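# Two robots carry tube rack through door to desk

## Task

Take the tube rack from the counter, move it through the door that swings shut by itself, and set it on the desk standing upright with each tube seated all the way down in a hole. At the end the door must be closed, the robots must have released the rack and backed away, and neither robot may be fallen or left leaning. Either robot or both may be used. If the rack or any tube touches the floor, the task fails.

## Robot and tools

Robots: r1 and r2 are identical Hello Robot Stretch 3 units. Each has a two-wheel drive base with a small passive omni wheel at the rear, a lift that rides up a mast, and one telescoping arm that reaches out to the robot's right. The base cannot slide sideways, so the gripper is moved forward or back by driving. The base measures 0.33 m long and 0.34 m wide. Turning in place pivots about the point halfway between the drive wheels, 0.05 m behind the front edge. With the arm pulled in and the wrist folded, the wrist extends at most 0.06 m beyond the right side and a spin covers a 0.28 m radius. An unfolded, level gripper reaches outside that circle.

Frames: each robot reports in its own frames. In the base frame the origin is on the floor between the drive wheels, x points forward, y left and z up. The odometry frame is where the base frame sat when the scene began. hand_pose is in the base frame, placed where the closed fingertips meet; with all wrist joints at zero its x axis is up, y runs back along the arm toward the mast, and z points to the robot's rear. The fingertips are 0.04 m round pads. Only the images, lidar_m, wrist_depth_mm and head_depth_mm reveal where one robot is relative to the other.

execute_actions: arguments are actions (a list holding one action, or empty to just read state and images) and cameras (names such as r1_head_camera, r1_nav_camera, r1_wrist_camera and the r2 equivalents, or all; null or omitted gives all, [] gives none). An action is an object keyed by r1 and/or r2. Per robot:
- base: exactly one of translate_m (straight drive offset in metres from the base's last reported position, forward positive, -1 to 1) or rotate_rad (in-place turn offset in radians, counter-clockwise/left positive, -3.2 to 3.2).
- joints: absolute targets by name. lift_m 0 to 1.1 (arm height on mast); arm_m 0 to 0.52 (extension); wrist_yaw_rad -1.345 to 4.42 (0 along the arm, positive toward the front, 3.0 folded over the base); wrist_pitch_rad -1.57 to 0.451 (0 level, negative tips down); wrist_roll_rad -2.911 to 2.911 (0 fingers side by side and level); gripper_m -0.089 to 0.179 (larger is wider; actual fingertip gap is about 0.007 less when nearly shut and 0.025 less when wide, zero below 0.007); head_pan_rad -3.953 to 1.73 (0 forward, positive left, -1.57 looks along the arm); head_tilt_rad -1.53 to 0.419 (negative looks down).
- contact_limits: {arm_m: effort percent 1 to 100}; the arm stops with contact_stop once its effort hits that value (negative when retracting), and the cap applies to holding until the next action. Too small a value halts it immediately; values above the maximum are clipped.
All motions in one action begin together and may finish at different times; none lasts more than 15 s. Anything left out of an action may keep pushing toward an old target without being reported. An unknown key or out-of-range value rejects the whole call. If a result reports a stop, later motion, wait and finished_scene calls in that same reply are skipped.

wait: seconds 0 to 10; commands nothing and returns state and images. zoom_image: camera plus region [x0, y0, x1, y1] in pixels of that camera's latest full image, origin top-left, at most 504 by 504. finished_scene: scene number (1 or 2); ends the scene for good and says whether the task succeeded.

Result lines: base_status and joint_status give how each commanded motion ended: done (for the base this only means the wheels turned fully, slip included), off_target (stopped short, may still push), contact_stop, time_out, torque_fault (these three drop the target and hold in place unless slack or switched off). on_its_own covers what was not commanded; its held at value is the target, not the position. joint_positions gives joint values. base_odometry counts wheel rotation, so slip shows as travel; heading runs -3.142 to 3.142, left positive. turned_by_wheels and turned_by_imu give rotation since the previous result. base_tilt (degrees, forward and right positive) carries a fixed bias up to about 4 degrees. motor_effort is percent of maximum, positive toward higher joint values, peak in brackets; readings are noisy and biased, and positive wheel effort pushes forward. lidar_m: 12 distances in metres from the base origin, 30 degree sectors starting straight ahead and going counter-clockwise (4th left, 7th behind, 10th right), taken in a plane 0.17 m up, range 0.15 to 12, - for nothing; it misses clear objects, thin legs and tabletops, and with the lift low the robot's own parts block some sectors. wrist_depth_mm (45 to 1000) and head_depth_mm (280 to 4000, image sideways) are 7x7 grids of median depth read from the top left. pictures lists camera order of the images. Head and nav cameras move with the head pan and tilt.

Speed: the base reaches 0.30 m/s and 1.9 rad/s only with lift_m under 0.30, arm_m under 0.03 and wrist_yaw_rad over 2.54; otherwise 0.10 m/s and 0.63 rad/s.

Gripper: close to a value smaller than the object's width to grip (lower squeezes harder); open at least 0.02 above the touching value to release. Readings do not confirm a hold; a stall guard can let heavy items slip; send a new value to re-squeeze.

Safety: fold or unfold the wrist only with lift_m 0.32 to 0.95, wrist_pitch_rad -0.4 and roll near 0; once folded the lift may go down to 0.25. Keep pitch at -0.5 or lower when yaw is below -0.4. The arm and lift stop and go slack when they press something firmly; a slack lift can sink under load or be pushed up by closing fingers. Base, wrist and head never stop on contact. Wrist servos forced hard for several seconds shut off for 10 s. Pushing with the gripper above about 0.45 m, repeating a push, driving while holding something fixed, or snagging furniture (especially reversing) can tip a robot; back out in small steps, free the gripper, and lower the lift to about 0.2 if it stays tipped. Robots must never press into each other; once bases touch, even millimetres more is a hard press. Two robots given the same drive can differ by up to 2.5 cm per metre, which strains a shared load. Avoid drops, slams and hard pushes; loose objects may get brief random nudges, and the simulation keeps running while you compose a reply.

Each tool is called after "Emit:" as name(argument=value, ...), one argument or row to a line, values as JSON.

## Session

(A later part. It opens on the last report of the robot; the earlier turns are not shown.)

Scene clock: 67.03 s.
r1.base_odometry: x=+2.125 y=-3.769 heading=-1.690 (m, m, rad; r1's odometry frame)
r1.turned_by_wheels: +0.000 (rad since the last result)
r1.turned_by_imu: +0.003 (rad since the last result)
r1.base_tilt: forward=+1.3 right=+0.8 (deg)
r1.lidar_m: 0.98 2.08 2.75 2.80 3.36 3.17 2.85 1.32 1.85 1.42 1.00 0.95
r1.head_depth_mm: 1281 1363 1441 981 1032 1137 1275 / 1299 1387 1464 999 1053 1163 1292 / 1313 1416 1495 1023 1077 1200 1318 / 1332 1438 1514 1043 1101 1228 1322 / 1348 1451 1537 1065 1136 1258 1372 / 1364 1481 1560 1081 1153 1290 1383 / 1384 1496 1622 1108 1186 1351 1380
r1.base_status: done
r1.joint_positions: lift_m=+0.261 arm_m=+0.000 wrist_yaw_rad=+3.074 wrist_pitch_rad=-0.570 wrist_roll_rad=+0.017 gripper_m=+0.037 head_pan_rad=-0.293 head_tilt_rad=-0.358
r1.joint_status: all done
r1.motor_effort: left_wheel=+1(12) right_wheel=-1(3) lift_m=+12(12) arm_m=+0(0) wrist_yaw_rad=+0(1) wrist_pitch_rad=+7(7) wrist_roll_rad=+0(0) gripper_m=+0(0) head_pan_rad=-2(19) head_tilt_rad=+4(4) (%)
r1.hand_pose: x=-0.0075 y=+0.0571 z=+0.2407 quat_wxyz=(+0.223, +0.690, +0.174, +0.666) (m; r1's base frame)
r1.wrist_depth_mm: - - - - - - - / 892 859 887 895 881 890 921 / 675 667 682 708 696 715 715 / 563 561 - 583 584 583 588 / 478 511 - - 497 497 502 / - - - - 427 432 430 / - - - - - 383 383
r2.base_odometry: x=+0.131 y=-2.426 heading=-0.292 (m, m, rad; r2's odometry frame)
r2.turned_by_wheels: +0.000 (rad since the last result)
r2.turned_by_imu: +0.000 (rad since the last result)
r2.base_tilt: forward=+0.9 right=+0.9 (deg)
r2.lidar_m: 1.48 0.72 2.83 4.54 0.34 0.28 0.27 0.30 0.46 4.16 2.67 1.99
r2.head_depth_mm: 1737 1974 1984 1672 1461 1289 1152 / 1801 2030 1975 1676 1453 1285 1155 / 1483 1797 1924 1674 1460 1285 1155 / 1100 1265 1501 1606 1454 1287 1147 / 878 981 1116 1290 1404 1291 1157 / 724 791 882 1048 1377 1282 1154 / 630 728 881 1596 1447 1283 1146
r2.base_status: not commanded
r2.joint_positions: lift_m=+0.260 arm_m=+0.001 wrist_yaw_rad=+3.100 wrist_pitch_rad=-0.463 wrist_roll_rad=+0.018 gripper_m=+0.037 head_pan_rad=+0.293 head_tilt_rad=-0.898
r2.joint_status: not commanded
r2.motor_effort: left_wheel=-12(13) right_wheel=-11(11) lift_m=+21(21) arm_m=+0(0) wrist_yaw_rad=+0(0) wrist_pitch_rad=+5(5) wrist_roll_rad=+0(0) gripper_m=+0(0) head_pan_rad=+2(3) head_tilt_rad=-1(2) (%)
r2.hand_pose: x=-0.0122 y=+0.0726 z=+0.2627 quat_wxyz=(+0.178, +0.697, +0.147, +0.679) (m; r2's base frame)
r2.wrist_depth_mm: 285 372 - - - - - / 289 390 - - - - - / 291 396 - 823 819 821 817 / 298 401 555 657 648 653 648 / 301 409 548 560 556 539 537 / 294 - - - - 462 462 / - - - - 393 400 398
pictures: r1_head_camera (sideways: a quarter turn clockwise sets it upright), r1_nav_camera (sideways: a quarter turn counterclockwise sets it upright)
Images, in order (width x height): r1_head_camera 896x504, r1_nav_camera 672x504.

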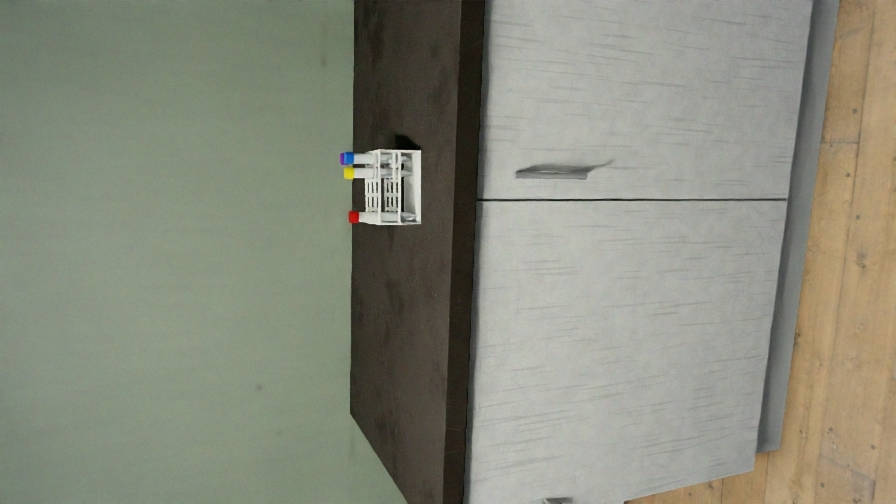

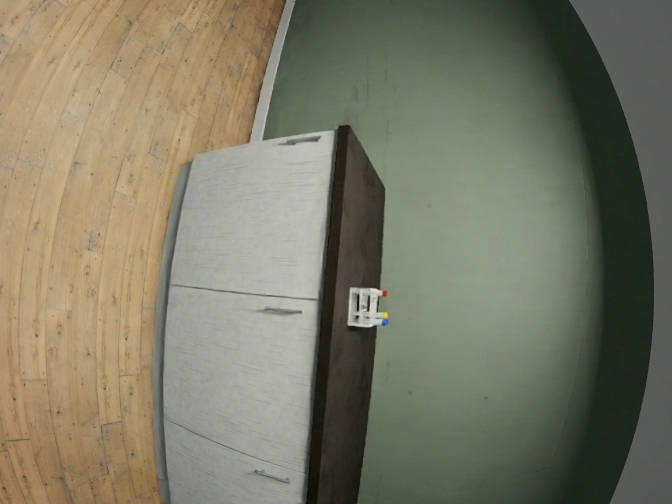

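Emit:
execute_actions(
  actions=[
    {"r1":{"base":{"translate_m":0.36},"joints":{"lift_m":0.845,"wrist_pitch_rad":-0.4,"wrist_roll_rad":0}}},
  ],
  cameras=[],
)

Emit:
execute_actions(
  actions=[
    {"r1":{"base":{"rotate_rad":1.16},"joints":{"wrist_yaw_rad":0,"gripper_m":0.179,"head_pan_rad":-1.57,"head_tilt_rad":-0.6}}},
  ],
  cameras=[],
)

Emit:
execute_actions(
  actions=[
    {"r1":{"joints":{"wrist_pitch_rad":0}}},
  ],
  cameras=["r1_head_camera","r1_wrist_camera"],
)

Scene clock: 74.10 s.
r1.base_odometry: x=+2.082 y=-4.127 heading=-1.690 (m, m, rad; r1's odometry frame)
r1.turned_by_wheels: +0.000 (rad since the last result)
r1.turned_by_imu: +0.001 (rad since the last result)
r1.base_tilt: forward=+1.2 right=+0.7 (deg)
r1.lidar_m: 0.65 1.66 2.60 2.65 3.44 3.49 3.08 1.66 2.01 0.94 0.67 0.63
r1.head_depth_mm: 1005 1081 1159 803 693 730 816 / 1020 1095 1183 921 703 753 840 / 1031 1111 1198 989 718 772 862 / 1043 1129 1219 998 737 794 888 / 1064 1137 1239 1003 748 814 913 / 1084 1159 1263 1018 760 838 942 / 1098 1187 1288 1337 784 860 974
r1.base_status: done
r1.joint_positions: lift_m=+0.844 arm_m=+0.000 wrist_yaw_rad=+3.074 wrist_pitch_rad=-0.418 wrist_roll_rad=+0.004 gripper_m=+0.037 head_pan_rad=-0.293 head_tilt_rad=-0.358
r1.joint_status: all done
r1.motor_effort: left_wheel=+1(12) right_wheel=-1(6) lift_m=+27(30) arm_m=+0(0) wrist_yaw_rad=+0(0) wrist_pitch_rad=+10(11) wrist_roll_rad=-3(4) gripper_m=+0(0) head_pan_rad=-3(2) head_tilt_rad=+4(4) (%)
r1.hand_pose: x=-0.0061 y=+0.0786 z=+0.8571 quat_wxyz=(+0.171, +0.697, +0.123, +0.685) (m; r1's base frame)
r1.wrist_depth_mm: - - - - - - - / - - - - - - - / - - - - - - - / - - - - - - - / - - - - - - - / - - - - - - - / - - - - - - -
r2.base_odometry: x=+0.131 y=-2.426 heading=-0.292 (m, m, rad; r2's odometry frame)
r2.turned_by_wheels: +0.000 (rad since the last result)
r2.turned_by_imu: +0.000 (rad since the last result)
r2.base_tilt: forward=+0.9 right=+1.0 (deg)
r2.lidar_m: 1.49 0.72 2.83 4.54 0.34 0.28 0.27 0.30 0.46 4.16 2.68 1.99
r2.head_depth_mm: 1743 1978 1989 1682 1456 1290 1153 / 1800 2031 1962 1674 1466 1287 1148 / 1470 1802 1924 1676 1455 1287 1156 / 1103 1263 1505 1602 1453 1282 1154 / 877 982 1114 1284 1395 1289 1148 / 724 788 882 1049 1373 1279 1152 / 630 727 881 1605 1455 1277 1155
r2.base_status: not commanded
r2.joint_positions: lift_m=+0.260 arm_m=+0.001 wrist_yaw_rad=+3.100 wrist_pitch_rad=-0.463 wrist_roll_rad=+0.018 gripper_m=+0.037 head_pan_rad=+0.293 head_tilt_rad=-0.898
r2.joint_status: not commanded
r2.motor_effort: left_wheel=-13(12) right_wheel=-11(12) lift_m=+21(21) arm_m=+0(0) wrist_yaw_rad=+0(0) wrist_pitch_rad=+5(5) wrist_roll_rad=+0(0) gripper_m=+0(0) head_pan_rad=+2(3) head_tilt_rad=+0(1) (%)
r2.hand_pose: x=-0.0122 y=+0.0726 z=+0.2627 quat_wxyz=(+0.178, +0.697, +0.147, +0.679) (m; r2's base frame)
r2.wrist_depth_mm: 285 372 - - - - - / 290 387 - - - - - / 293 393 - 815 824 817 817 / 297 403 557 649 657 656 646 / 301 407 542 563 561 533 540 / 293 - - - - 463 463 / - - - - 390 399 403
pictures: none
No camera images: the call's "cameras" was empty. Leave "cameras" out to get every camera's image.

Scene clock: 77.00 s.
r1.base_odometry: x=+2.082 y=-4.127 heading=-0.530 (m, m, rad; r1's odometry frame)
r1.turned_by_wheels: +1.160 (rad since the last result)
r1.turned_by_imu: +1.168 (rad since the last result)
r1.base_tilt: forward=+1.2 right=+0.8 (deg)
r1.lidar_m: 2.59 2.73 3.59 3.48 1.66 1.80 2.01 0.84 0.65 0.63 0.67 1.84
r1.head_depth_mm: 1033 1135 861 727 857 1007 - / 1034 1142 784 733 862 1043 - / 1032 1134 792 740 870 - - / 1041 1145 882 742 878 1074 1170 / 1039 1144 887 749 887 1096 1197 / 1045 1145 897 754 893 1090 1203 / 1044 1151 902 761 898 1103 1209
r1.base_status: done
r1.joint_positions: lift_m=+0.844 arm_m=+0.000 wrist_yaw_rad=+0.002 wrist_pitch_rad=-0.418 wrist_roll_rad=+0.002 gripper_m=+0.179 head_pan_rad=-1.563 head_tilt_rad=-0.593
r1.joint_status: all done
r1.motor_effort: left_wheel=-3(11) right_wheel=+2(5) lift_m=+28(28) arm_m=+0(1) wrist_yaw_rad=-1(2) wrist_pitch_rad=+10(10) wrist_roll_rad=-2(3) gripper_m=+0(85) head_pan_rad=-2(28) head_tilt_rad=-4(24) (%)
r1.hand_pose: x=-0.0211 y=-0.3696 z=+0.8571 quat_wxyz=(+0.691, +0.147, -0.692, -0.147) (m; r1's base frame)
r1.wrist_depth_mm: 395 425 442 477 467 565 627 / 405 394 370 361 353 345 342 / 444 438 422 410 407 390 384 / 494 476 459 452 440 426 420 / 551 524 513 500 479 464 457 / - 587 573 543 527 522 495 / - 668 642 620 601 585 -
r2.base_odometry: x=+0.131 y=-2.426 heading=-0.292 (m, m, rad; r2's odometry frame)
r2.turned_by_wheels: +0.000 (rad since the last result)
r2.turned_by_imu: +0.000 (rad since the last result)
r2.base_tilt: forward=+0.9 right=+1.0 (deg)
r2.lidar_m: 1.49 0.72 2.83 4.53 0.34 0.28 0.27 0.30 0.46 4.16 2.68 1.98
r2.head_depth_mm: 1723 1964 1957 1672 1458 1294 1154 / 1799 2048 1970 1670 1457 1285 1160 / 1469 1800 1915 1674 1453 1283 1151 / 1099 1266 1494 1601 1458 1294 1150 / 876 982 1119 1287 1406 1287 1151 / 724 789 882 1048 1373 1277 1152 / 630 725 879 1605 1451 1286 1150
r2.base_status: not commanded
r2.joint_positions: lift_m=+0.260 arm_m=+0.001 wrist_yaw_rad=+3.100 wrist_pitch_rad=-0.463 wrist_roll_rad=+0.018 gripper_m=+0.037 head_pan_rad=+0.293 head_tilt_rad=-0.898
r2.joint_status: not commanded
r2.motor_effort: left_wheel=-12(13) right_wheel=-11(11) lift_m=+21(21) arm_m=+0(1) wrist_yaw_rad=+0(0) wrist_pitch_rad=+5(5) wrist_roll_rad=+0(0) gripper_m=+1(0) head_pan_rad=+3(2) head_tilt_rad=-1(1) (%)
r2.hand_pose: x=-0.0122 y=+0.0726 z=+0.2627 quat_wxyz=(+0.178, +0.697, +0.147, +0.679) (m; r2's base frame)
r2.wrist_depth_mm: 284 374 - - - - - / 290 387 - - - - - / 292 395 - 811 835 814 812 / 296 401 555 646 645 646 641 / 302 406 536 552 555 541 540 / 292 - - - - 459 460 / - - - - 392 398 403
pictures: none
No camera images: the call's "cameras" was empty. Leave "cameras" out to get every camera's image.

Scene clock: 78.03 s.
r1.base_odometry: x=+2.082 y=-4.127 heading=-0.530 (m, m, rad; r1's odometry frame)
r1.turned_by_wheels: +0.000 (rad since the last result)
r1.turned_by_imu: +0.000 (rad since the last result)
r1.base_tilt: forward=+1.3 right=+0.8 (deg)
r1.lidar_m: 2.60 2.73 3.58 3.48 1.66 1.80 2.01 0.85 0.65 0.63 0.67 1.84
r1.head_depth_mm: 1038 1137 861 728 858 1006 - / 1034 1136 785 735 884 1016 - / 1037 1131 791 737 849 - - / 1039 1138 882 742 867 1069 1188 / 1041 1145 889 749 908 1084 1199 / 1044 1141 895 755 895 1096 1200 / 1047 1153 900 759 895 1106 1209
r1.base_status: not commanded
r1.joint_positions: lift_m=+0.844 arm_m=+0.000 wrist_yaw_rad=+0.002 wrist_pitch_rad=-0.022 wrist_roll_rad=+0.002 gripper_m=+0.179 head_pan_rad=-1.563 head_tilt_rad=-0.593
r1.joint_status: all done
r1.motor_effort: left_wheel=-3(3) right_wheel=+2(2) lift_m=+28(28) arm_m=-1(0) wrist_yaw_rad=-2(1) wrist_pitch_rad=+12(12) wrist_roll_rad=-2(2) gripper_m=+0(1) head_pan_rad=-2(3) head_tilt_rad=-4(4) (%)
r1.hand_pose: x=-0.0210 y=-0.4009 z=+0.9535 quat_wxyz=(+0.707, +0.009, -0.708, -0.007) (m; r1's base frame)
r1.wrist_depth_mm: 948 955 903 940 928 934 886 / - 977 975 959 921 924 917 / - - - 988 973 981 939 / 571 597 635 591 575 826 898 / 412 400 391 392 379 392 407 / 442 429 420 413 406 401 367 / - 444 436 426 416 407 -
r2.base_odometry: x=+0.131 y=-2.426 heading=-0.292 (m, m, rad; r2's odometry frame)
r2.turned_by_wheels: +0.000 (rad since the last result)
r2.turned_by_imu: +0.000 (rad since the last result)
r2.base_tilt: forward=+0.9 right=+1.1 (deg)
r2.lidar_m: 1.48 0.72 2.83 4.54 0.34 0.28 0.27 0.30 0.46 4.16 2.67 2.00
r2.head_depth_mm: 1735 1965 1978 1677 1459 1289 1151 / 1786 2065 1974 1671 1458 1296 1148 / 1468 1804 1929 1669 1455 1286 1155 / 1100 1272 1499 1613 1461 1284 1155 / 877 979 1116 1295 1400 1281 1152 / 724 788 884 1052 1379 1286 1151 / 628 727 880 1599 1448 1284 1158
r2.base_status: not commanded
r2.joint_positions: lift_m=+0.260 arm_m=+0.001 wrist_yaw_rad=+3.100 wrist_pitch_rad=-0.463 wrist_roll_rad=+0.018 gripper_m=+0.037 head_pan_rad=+0.293 head_tilt_rad=-0.898
r2.joint_status: not commanded
r2.motor_effort: left_wheel=-12(12) right_wheel=-11(11) lift_m=+21(21) arm_m=+0(0) wrist_yaw_rad=+0(1) wrist_pitch_rad=+5(5) wrist_roll_rad=+0(0) gripper_m=+0(0) head_pan_rad=+3(3) head_tilt_rad=-1(1) (%)
r2.hand_pose: x=-0.0122 y=+0.0726 z=+0.2627 quat_wxyz=(+0.178, +0.697, +0.147, +0.679) (m; r2's base frame)
r2.wrist_depth_mm: 286 372 - - - - - / 290 390 - - - - - / 292 394 - 822 825 818 822 / 297 400 559 649 639 651 652 / 300 408 546 559 556 543 545 / 292 - - - - 461 457 / - - - - 391 402 399
pictures: r1_head_camera (sideways: a quarter turn clockwise sets it upright), r1_wrist_camera
Images, in order (width x height): r1_head_camera 896x504, r1_wrist_camera 644x364.

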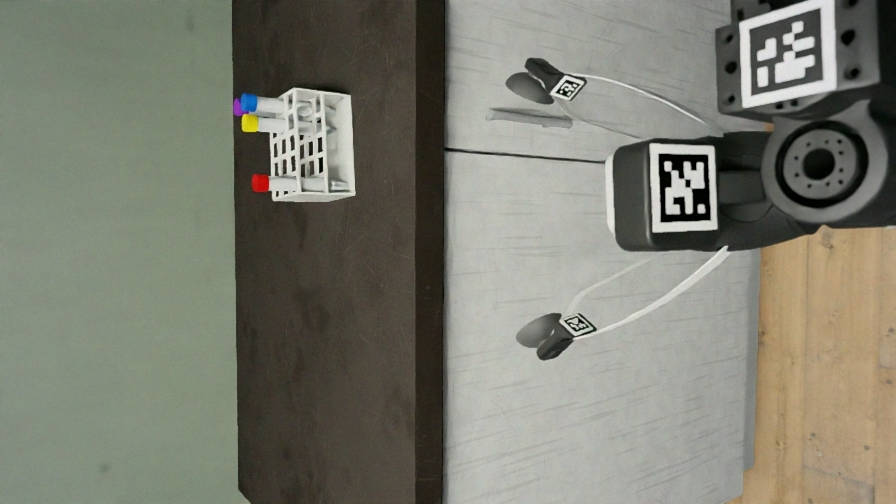

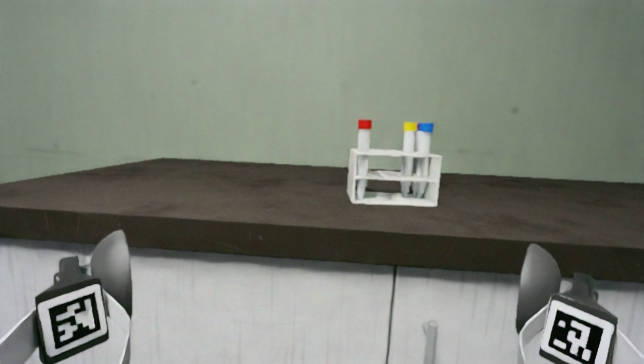

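Emit:
execute_actions(
  actions=[
    {"r1":{"base":{"translate_m":-0.085},"joints":{"arm_m":0.24,"lift_m":0.87}}},
  ],
  cameras=["r1_head_camera","r1_wrist_camera"],
)

Scene clock: 81.93 s.
r1.base_odometry: x=+2.009 y=-4.084 heading=-0.530 (m, m, rad; r1's odometry frame)
r1.turned_by_wheels: +0.000 (rad since the last result)
r1.turned_by_imu: +0.000 (rad since the last result)
r1.base_tilt: forward=+1.2 right=+0.7 (deg)
r1.lidar_m: 2.68 2.82 3.60 3.49 1.61 1.82 1.93 0.84 0.64 0.63 0.67 1.83
r1.head_depth_mm: 1031 1134 860 - - 1032 1182 / 1035 1140 913 - 875 1041 1181 / 1031 1131 804 - 883 1049 1189 / 1036 1146 799 753 891 1061 1190 / 1034 1143 913 744 877 1069 1202 / 1043 1144 896 750 884 1079 1201 / 1041 1153 901 754 891 1095 1199
r1.base_status: done
r1.joint_positions: lift_m=+0.869 arm_m=+0.240 wrist_yaw_rad=+0.000 wrist_pitch_rad=-0.020 wrist_roll_rad=+0.002 gripper_m=+0.179 head_pan_rad=-1.563 head_tilt_rad=-0.593
r1.joint_status: all done
r1.motor_effort: left_wheel=-3(9) right_wheel=+2(2) lift_m=+28(30) arm_m=+5(5) wrist_yaw_rad=+0(2) wrist_pitch_rad=+11(11) wrist_roll_rad=-2(2) gripper_m=+0(0) head_pan_rad=-2(3) head_tilt_rad=-4(4) (%)
r1.hand_pose: x=-0.0213 y=-0.6403 z=+0.9789 quat_wxyz=(+0.707, +0.008, -0.708, -0.007) (m; r1's base frame)
r1.wrist_depth_mm: 739 749 703 714 719 710 696 / 746 732 749 724 732 721 707 / 759 756 759 753 733 729 723 / 700 709 761 320 650 750 727 / 393 424 416 353 310 479 501 / - 281 284 286 296 311 339 / - 212 218 222 226 229 -
r2.base_odometry: x=+0.131 y=-2.426 heading=-0.292 (m, m, rad; r2's odometry frame)
r2.turned_by_wheels: +0.000 (rad since the last result)
r2.turned_by_imu: +0.000 (rad since the last result)
r2.base_tilt: forward=+0.8 right=+1.1 (deg)
r2.lidar_m: 1.49 0.72 2.83 4.52 0.34 0.28 0.27 0.30 0.46 4.16 2.66 1.99
r2.head_depth_mm: 1740 1961 1961 1670 1464 1285 1156 / 1792 2040 1987 1693 1452 1283 1151 / 1476 1799 1901 1665 1448 1288 1152 / 1098 1273 1506 1600 1454 1288 1154 / 876 983 1113 1286 1393 1277 1158 / 726 789 881 1049 1374 1282 1149 / 630 730 883 1596 1452 1280 1151
r2.base_status: not commanded
r2.joint_positions: lift_m=+0.260 arm_m=+0.001 wrist_yaw_rad=+3.100 wrist_pitch_rad=-0.463 wrist_roll_rad=+0.018 gripper_m=+0.037 head_pan_rad=+0.293 head_tilt_rad=-0.898
r2.joint_status: not commanded
r2.motor_effort: left_wheel=-13(12) right_wheel=-11(11) lift_m=+21(20) arm_m=+0(1) wrist_yaw_rad=-1(0) wrist_pitch_rad=+5(5) wrist_roll_rad=+0(0) gripper_m=+0(0) head_pan_rad=+3(2) head_tilt_rad=+0(0) (%)
r2.hand_pose: x=-0.0122 y=+0.0726 z=+0.2627 quat_wxyz=(+0.178, +0.697, +0.147, +0.679) (m; r2's base frame)
r2.wrist_depth_mm: 286 375 - - - - - / 288 387 - - - - - / 294 395 - 838 830 804 815 / 298 400 554 654 664 649 649 / 301 407 543 558 556 539 540 / 293 - - - - 461 457 / - - - - 391 401 400
pictures: r1_head_camera (sideways: a quarter turn clockwise sets it upright), r1_wrist_camera
Images, in order (width x height): r1_head_camera 896x504, r1_wrist_camera 644x364.

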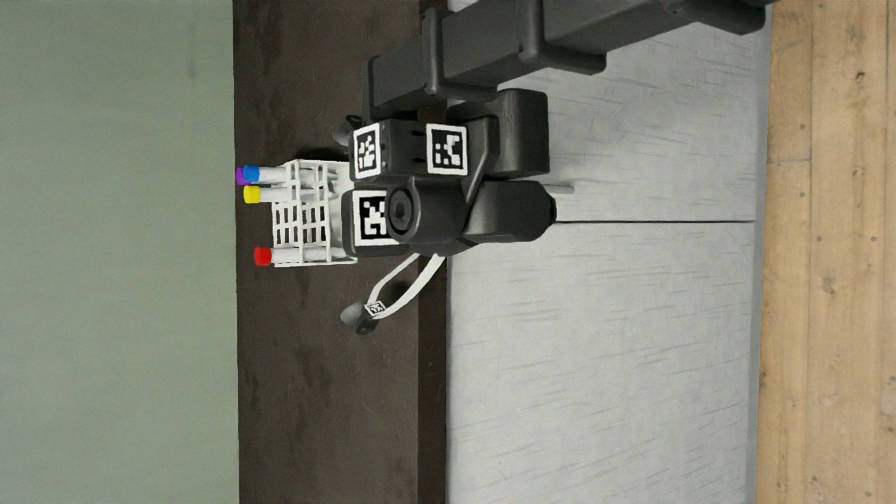

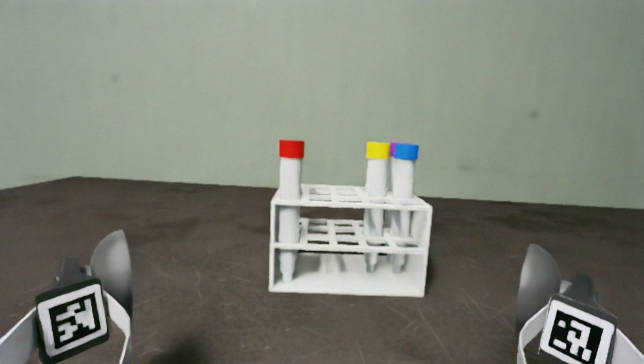

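Emit:
execute_actions(
  actions=[
    {"r1":{"base":{"translate_m":-0.015},"joints":{"lift_m":0.846}}},
  ],
  cameras=[],
)

Emit:
execute_actions(
  actions=[
    {"r1":{"joints":{"arm_m":0.385},"contact_limits":{"arm_m":15}}},
  ],
  cameras=["r1_head_camera","r1_wrist_camera"],
)

Scene clock: 83.50 s.
r1.base_odometry: x=+1.996 y=-4.076 heading=-0.530 (m, m, rad; r1's odometry frame)
r1.turned_by_wheels: +0.000 (rad since the last result)
r1.turned_by_imu: +0.000 (rad since the last result)
r1.base_tilt: forward=+1.2 right=+0.7 (deg)
r1.lidar_m: 2.70 2.83 3.57 3.46 1.60 1.82 1.91 0.84 0.64 0.63 0.66 1.84
r1.head_depth_mm: 1029 1126 859 693 - 1051 1167 / 1030 1137 866 - 875 1037 1185 / 1032 1132 801 - 885 1047 1185 / 1036 1143 792 752 887 1054 1192 / 1037 1147 887 749 874 1071 1196 / 1033 1142 891 746 881 1078 1204 / 1041 1155 901 751 890 1091 1199
r1.base_status: done
r1.joint_positions: lift_m=+0.847 arm_m=+0.240 wrist_yaw_rad=+0.000 wrist_pitch_rad=-0.020 wrist_roll_rad=+0.002 gripper_m=+0.179 head_pan_rad=-1.563 head_tilt_rad=-0.593
r1.joint_status: all done
r1.motor_effort: left_wheel=-3(10) right_wheel=+2(3) lift_m=+11(25) arm_m=+5(5) wrist_yaw_rad=+0(2) wrist_pitch_rad=+11(11) wrist_roll_rad=-2(2) gripper_m=+1(1) head_pan_rad=-2(2) head_tilt_rad=-4(4) (%)
r1.hand_pose: x=-0.0213 y=-0.6403 z=+0.9559 quat_wxyz=(+0.707, +0.008, -0.708, -0.007) (m; r1's base frame)
r1.wrist_depth_mm: 738 725 698 699 717 699 693 / 732 718 734 721 729 715 718 / 754 765 756 754 744 734 714 / 570 615 544 510 546 743 732 / 323 348 317 316 334 398 405 / - 232 236 245 251 258 283 / - 176 180 184 188 191 -
r2.base_odometry: x=+0.131 y=-2.426 heading=-0.292 (m, m, rad; r2's odometry frame)
r2.turned_by_wheels: +0.000 (rad since the last result)
r2.turned_by_imu: +0.000 (rad since the last result)
r2.base_tilt: forward=+0.8 right=+1.1 (deg)
r2.lidar_m: 1.48 0.72 2.83 4.51 0.34 0.28 0.27 0.30 0.46 4.17 2.66 2.00
r2.head_depth_mm: 1742 1960 1977 1670 1465 1280 1161 / 1790 2038 1960 1673 1451 1289 1148 / 1476 1786 1923 1666 1449 1284 1154 / 1101 1267 1502 1605 1461 1286 1146 / 876 979 1115 1299 1395 1282 1148 / 725 788 880 1048 1369 1291 1148 / 629 725 877 1590 1458 1287 1145
r2.base_status: not commanded
r2.joint_positions: lift_m=+0.260 arm_m=+0.001 wrist_yaw_rad=+3.100 wrist_pitch_rad=-0.463 wrist_roll_rad=+0.018 gripper_m=+0.037 head_pan_rad=+0.293 head_tilt_rad=-0.898
r2.joint_status: not commanded
r2.motor_effort: left_wheel=-12(12) right_wheel=-11(11) lift_m=+20(21) arm_m=+0(0) wrist_yaw_rad=+0(0) wrist_pitch_rad=+5(5) wrist_roll_rad=+0(0) gripper_m=+1(0) head_pan_rad=+2(2) head_tilt_rad=-1(0) (%)
r2.hand_pose: x=-0.0122 y=+0.0726 z=+0.2627 quat_wxyz=(+0.178, +0.697, +0.147, +0.679) (m; r2's base frame)
r2.wrist_depth_mm: 286 373 - - - - - / 290 389 - - - - - / 294 395 - 821 827 822 808 / 295 403 549 653 654 649 646 / 301 406 539 560 556 537 536 / 293 - - - - 462 458 / - - - - 392 403 399
pictures: none
No camera images: the call's "cameras" was empty. Leave "cameras" out to get every camera's image.

Scene clock: 85.83 s.
r1.base_odometry: x=+1.996 y=-4.076 heading=-0.530 (m, m, rad; r1's odometry frame)
r1.turned_by_wheels: +0.000 (rad since the last result)
r1.turned_by_imu: +0.000 (rad since the last result)
r1.base_tilt: forward=+1.3 right=+0.7 (deg)
r1.lidar_m: 2.70 2.83 3.60 3.49 1.60 1.83 1.91 0.84 0.64 0.63 0.66 1.83
r1.head_depth_mm: 1029 1136 860 694 - 1081 1180 / 1029 1132 920 758 865 1037 1183 / 1036 1138 790 760 862 1048 1184 / 1035 1141 789 752 865 1060 1186 / 1044 1139 890 741 876 1071 1201 / 1040 1141 893 745 885 1082 1201 / 1045 1154 899 750 892 1089 1208
r1.base_status: not commanded
r1.joint_positions: lift_m=+0.847 arm_m=+0.385 wrist_yaw_rad=+0.000 wrist_pitch_rad=-0.020 wrist_roll_rad=+0.002 gripper_m=+0.179 head_pan_rad=-1.563 head_tilt_rad=-0.593
r1.joint_status: all done
r1.motor_effort: left_wheel=-3(3) right_wheel=+2(2) lift_m=+12(11) arm_m=+5(4) wrist_yaw_rad=-1(0) wrist_pitch_rad=+11(11) wrist_roll_rad=-2(2) gripper_m=+1(2) head_pan_rad=-3(3) head_tilt_rad=-4(4) (%)
r1.contact_limits: arm_m 15 (drawing in: default 22, maximum 36; extending or still: default 31, maximum 50)
r1.hand_pose: x=-0.0213 y=-0.7853 z=+0.9559 quat_wxyz=(+0.707, +0.008, -0.708, -0.007) (m; r1's base frame)
r1.wrist_depth_mm: 596 591 584 582 574 549 563 / 609 609 592 591 585 595 587 / 628 618 128 609 153 584 598 / 564 598 178 614 157 618 605 / 323 334 133 209 158 164 406 / - 217 138 182 161 148 286 / - 169 141 170 166 146 -
r2.base_odometry: x=+0.131 y=-2.426 heading=-0.292 (m, m, rad; r2's odometry frame)
r2.turned_by_wheels: +0.000 (rad since the last result)
r2.turned_by_imu: +0.000 (rad since the last result)
r2.base_tilt: forward=+0.9 right=+1.0 (deg)
r2.lidar_m: 1.48 0.72 2.83 4.55 0.34 0.28 0.27 0.30 0.46 4.17 2.67 2.00
r2.head_depth_mm: 1733 1974 1971 1672 1459 1283 1152 / 1806 2055 1942 1668 1449 1282 1150 / 1464 1794 1922 1662 1451 1278 1144 / 1099 1274 1508 1597 1449 1271 1155 / 875 983 1116 1293 1403 1292 1148 / 725 786 881 1050 1375 1288 1152 / 631 725 880 1594 1454 1289 1152
r2.base_status: not commanded
r2.joint_positions: lift_m=+0.260 arm_m=+0.001 wrist_yaw_rad=+3.100 wrist_pitch_rad=-0.463 wrist_roll_rad=+0.018 gripper_m=+0.037 head_pan_rad=+0.293 head_tilt_rad=-0.898
r2.joint_status: not commanded
r2.motor_effort: left_wheel=-12(12) right_wheel=-11(11) lift_m=+21(21) arm_m=+0(0) wrist_yaw_rad=+0(0) wrist_pitch_rad=+5(5) wrist_roll_rad=+0(0) gripper_m=+0(0) head_pan_rad=+3(3) head_tilt_rad=-2(0) (%)
r2.hand_pose: x=-0.0122 y=+0.0726 z=+0.2627 quat_wxyz=(+0.178, +0.697, +0.147, +0.679) (m; r2's base frame)
r2.wrist_depth_mm: 286 371 - - - - - / 287 386 - - - - - / 293 394 - 823 826 818 817 / 296 402 548 652 652 655 657 / 300 407 534 555 560 534 540 / 293 - - - - 459 459 / - - - - 391 399 401
pictures: r1_head_camera (sideways: a quarter turn clockwise sets it upright), r1_wrist_camera
Images, in order (width x height): r1_head_camera 896x504, r1_wrist_camera 644x364.

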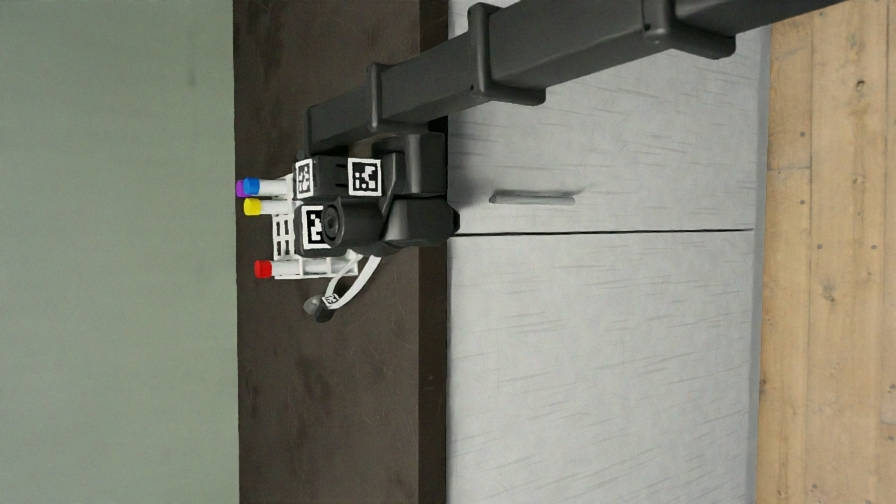

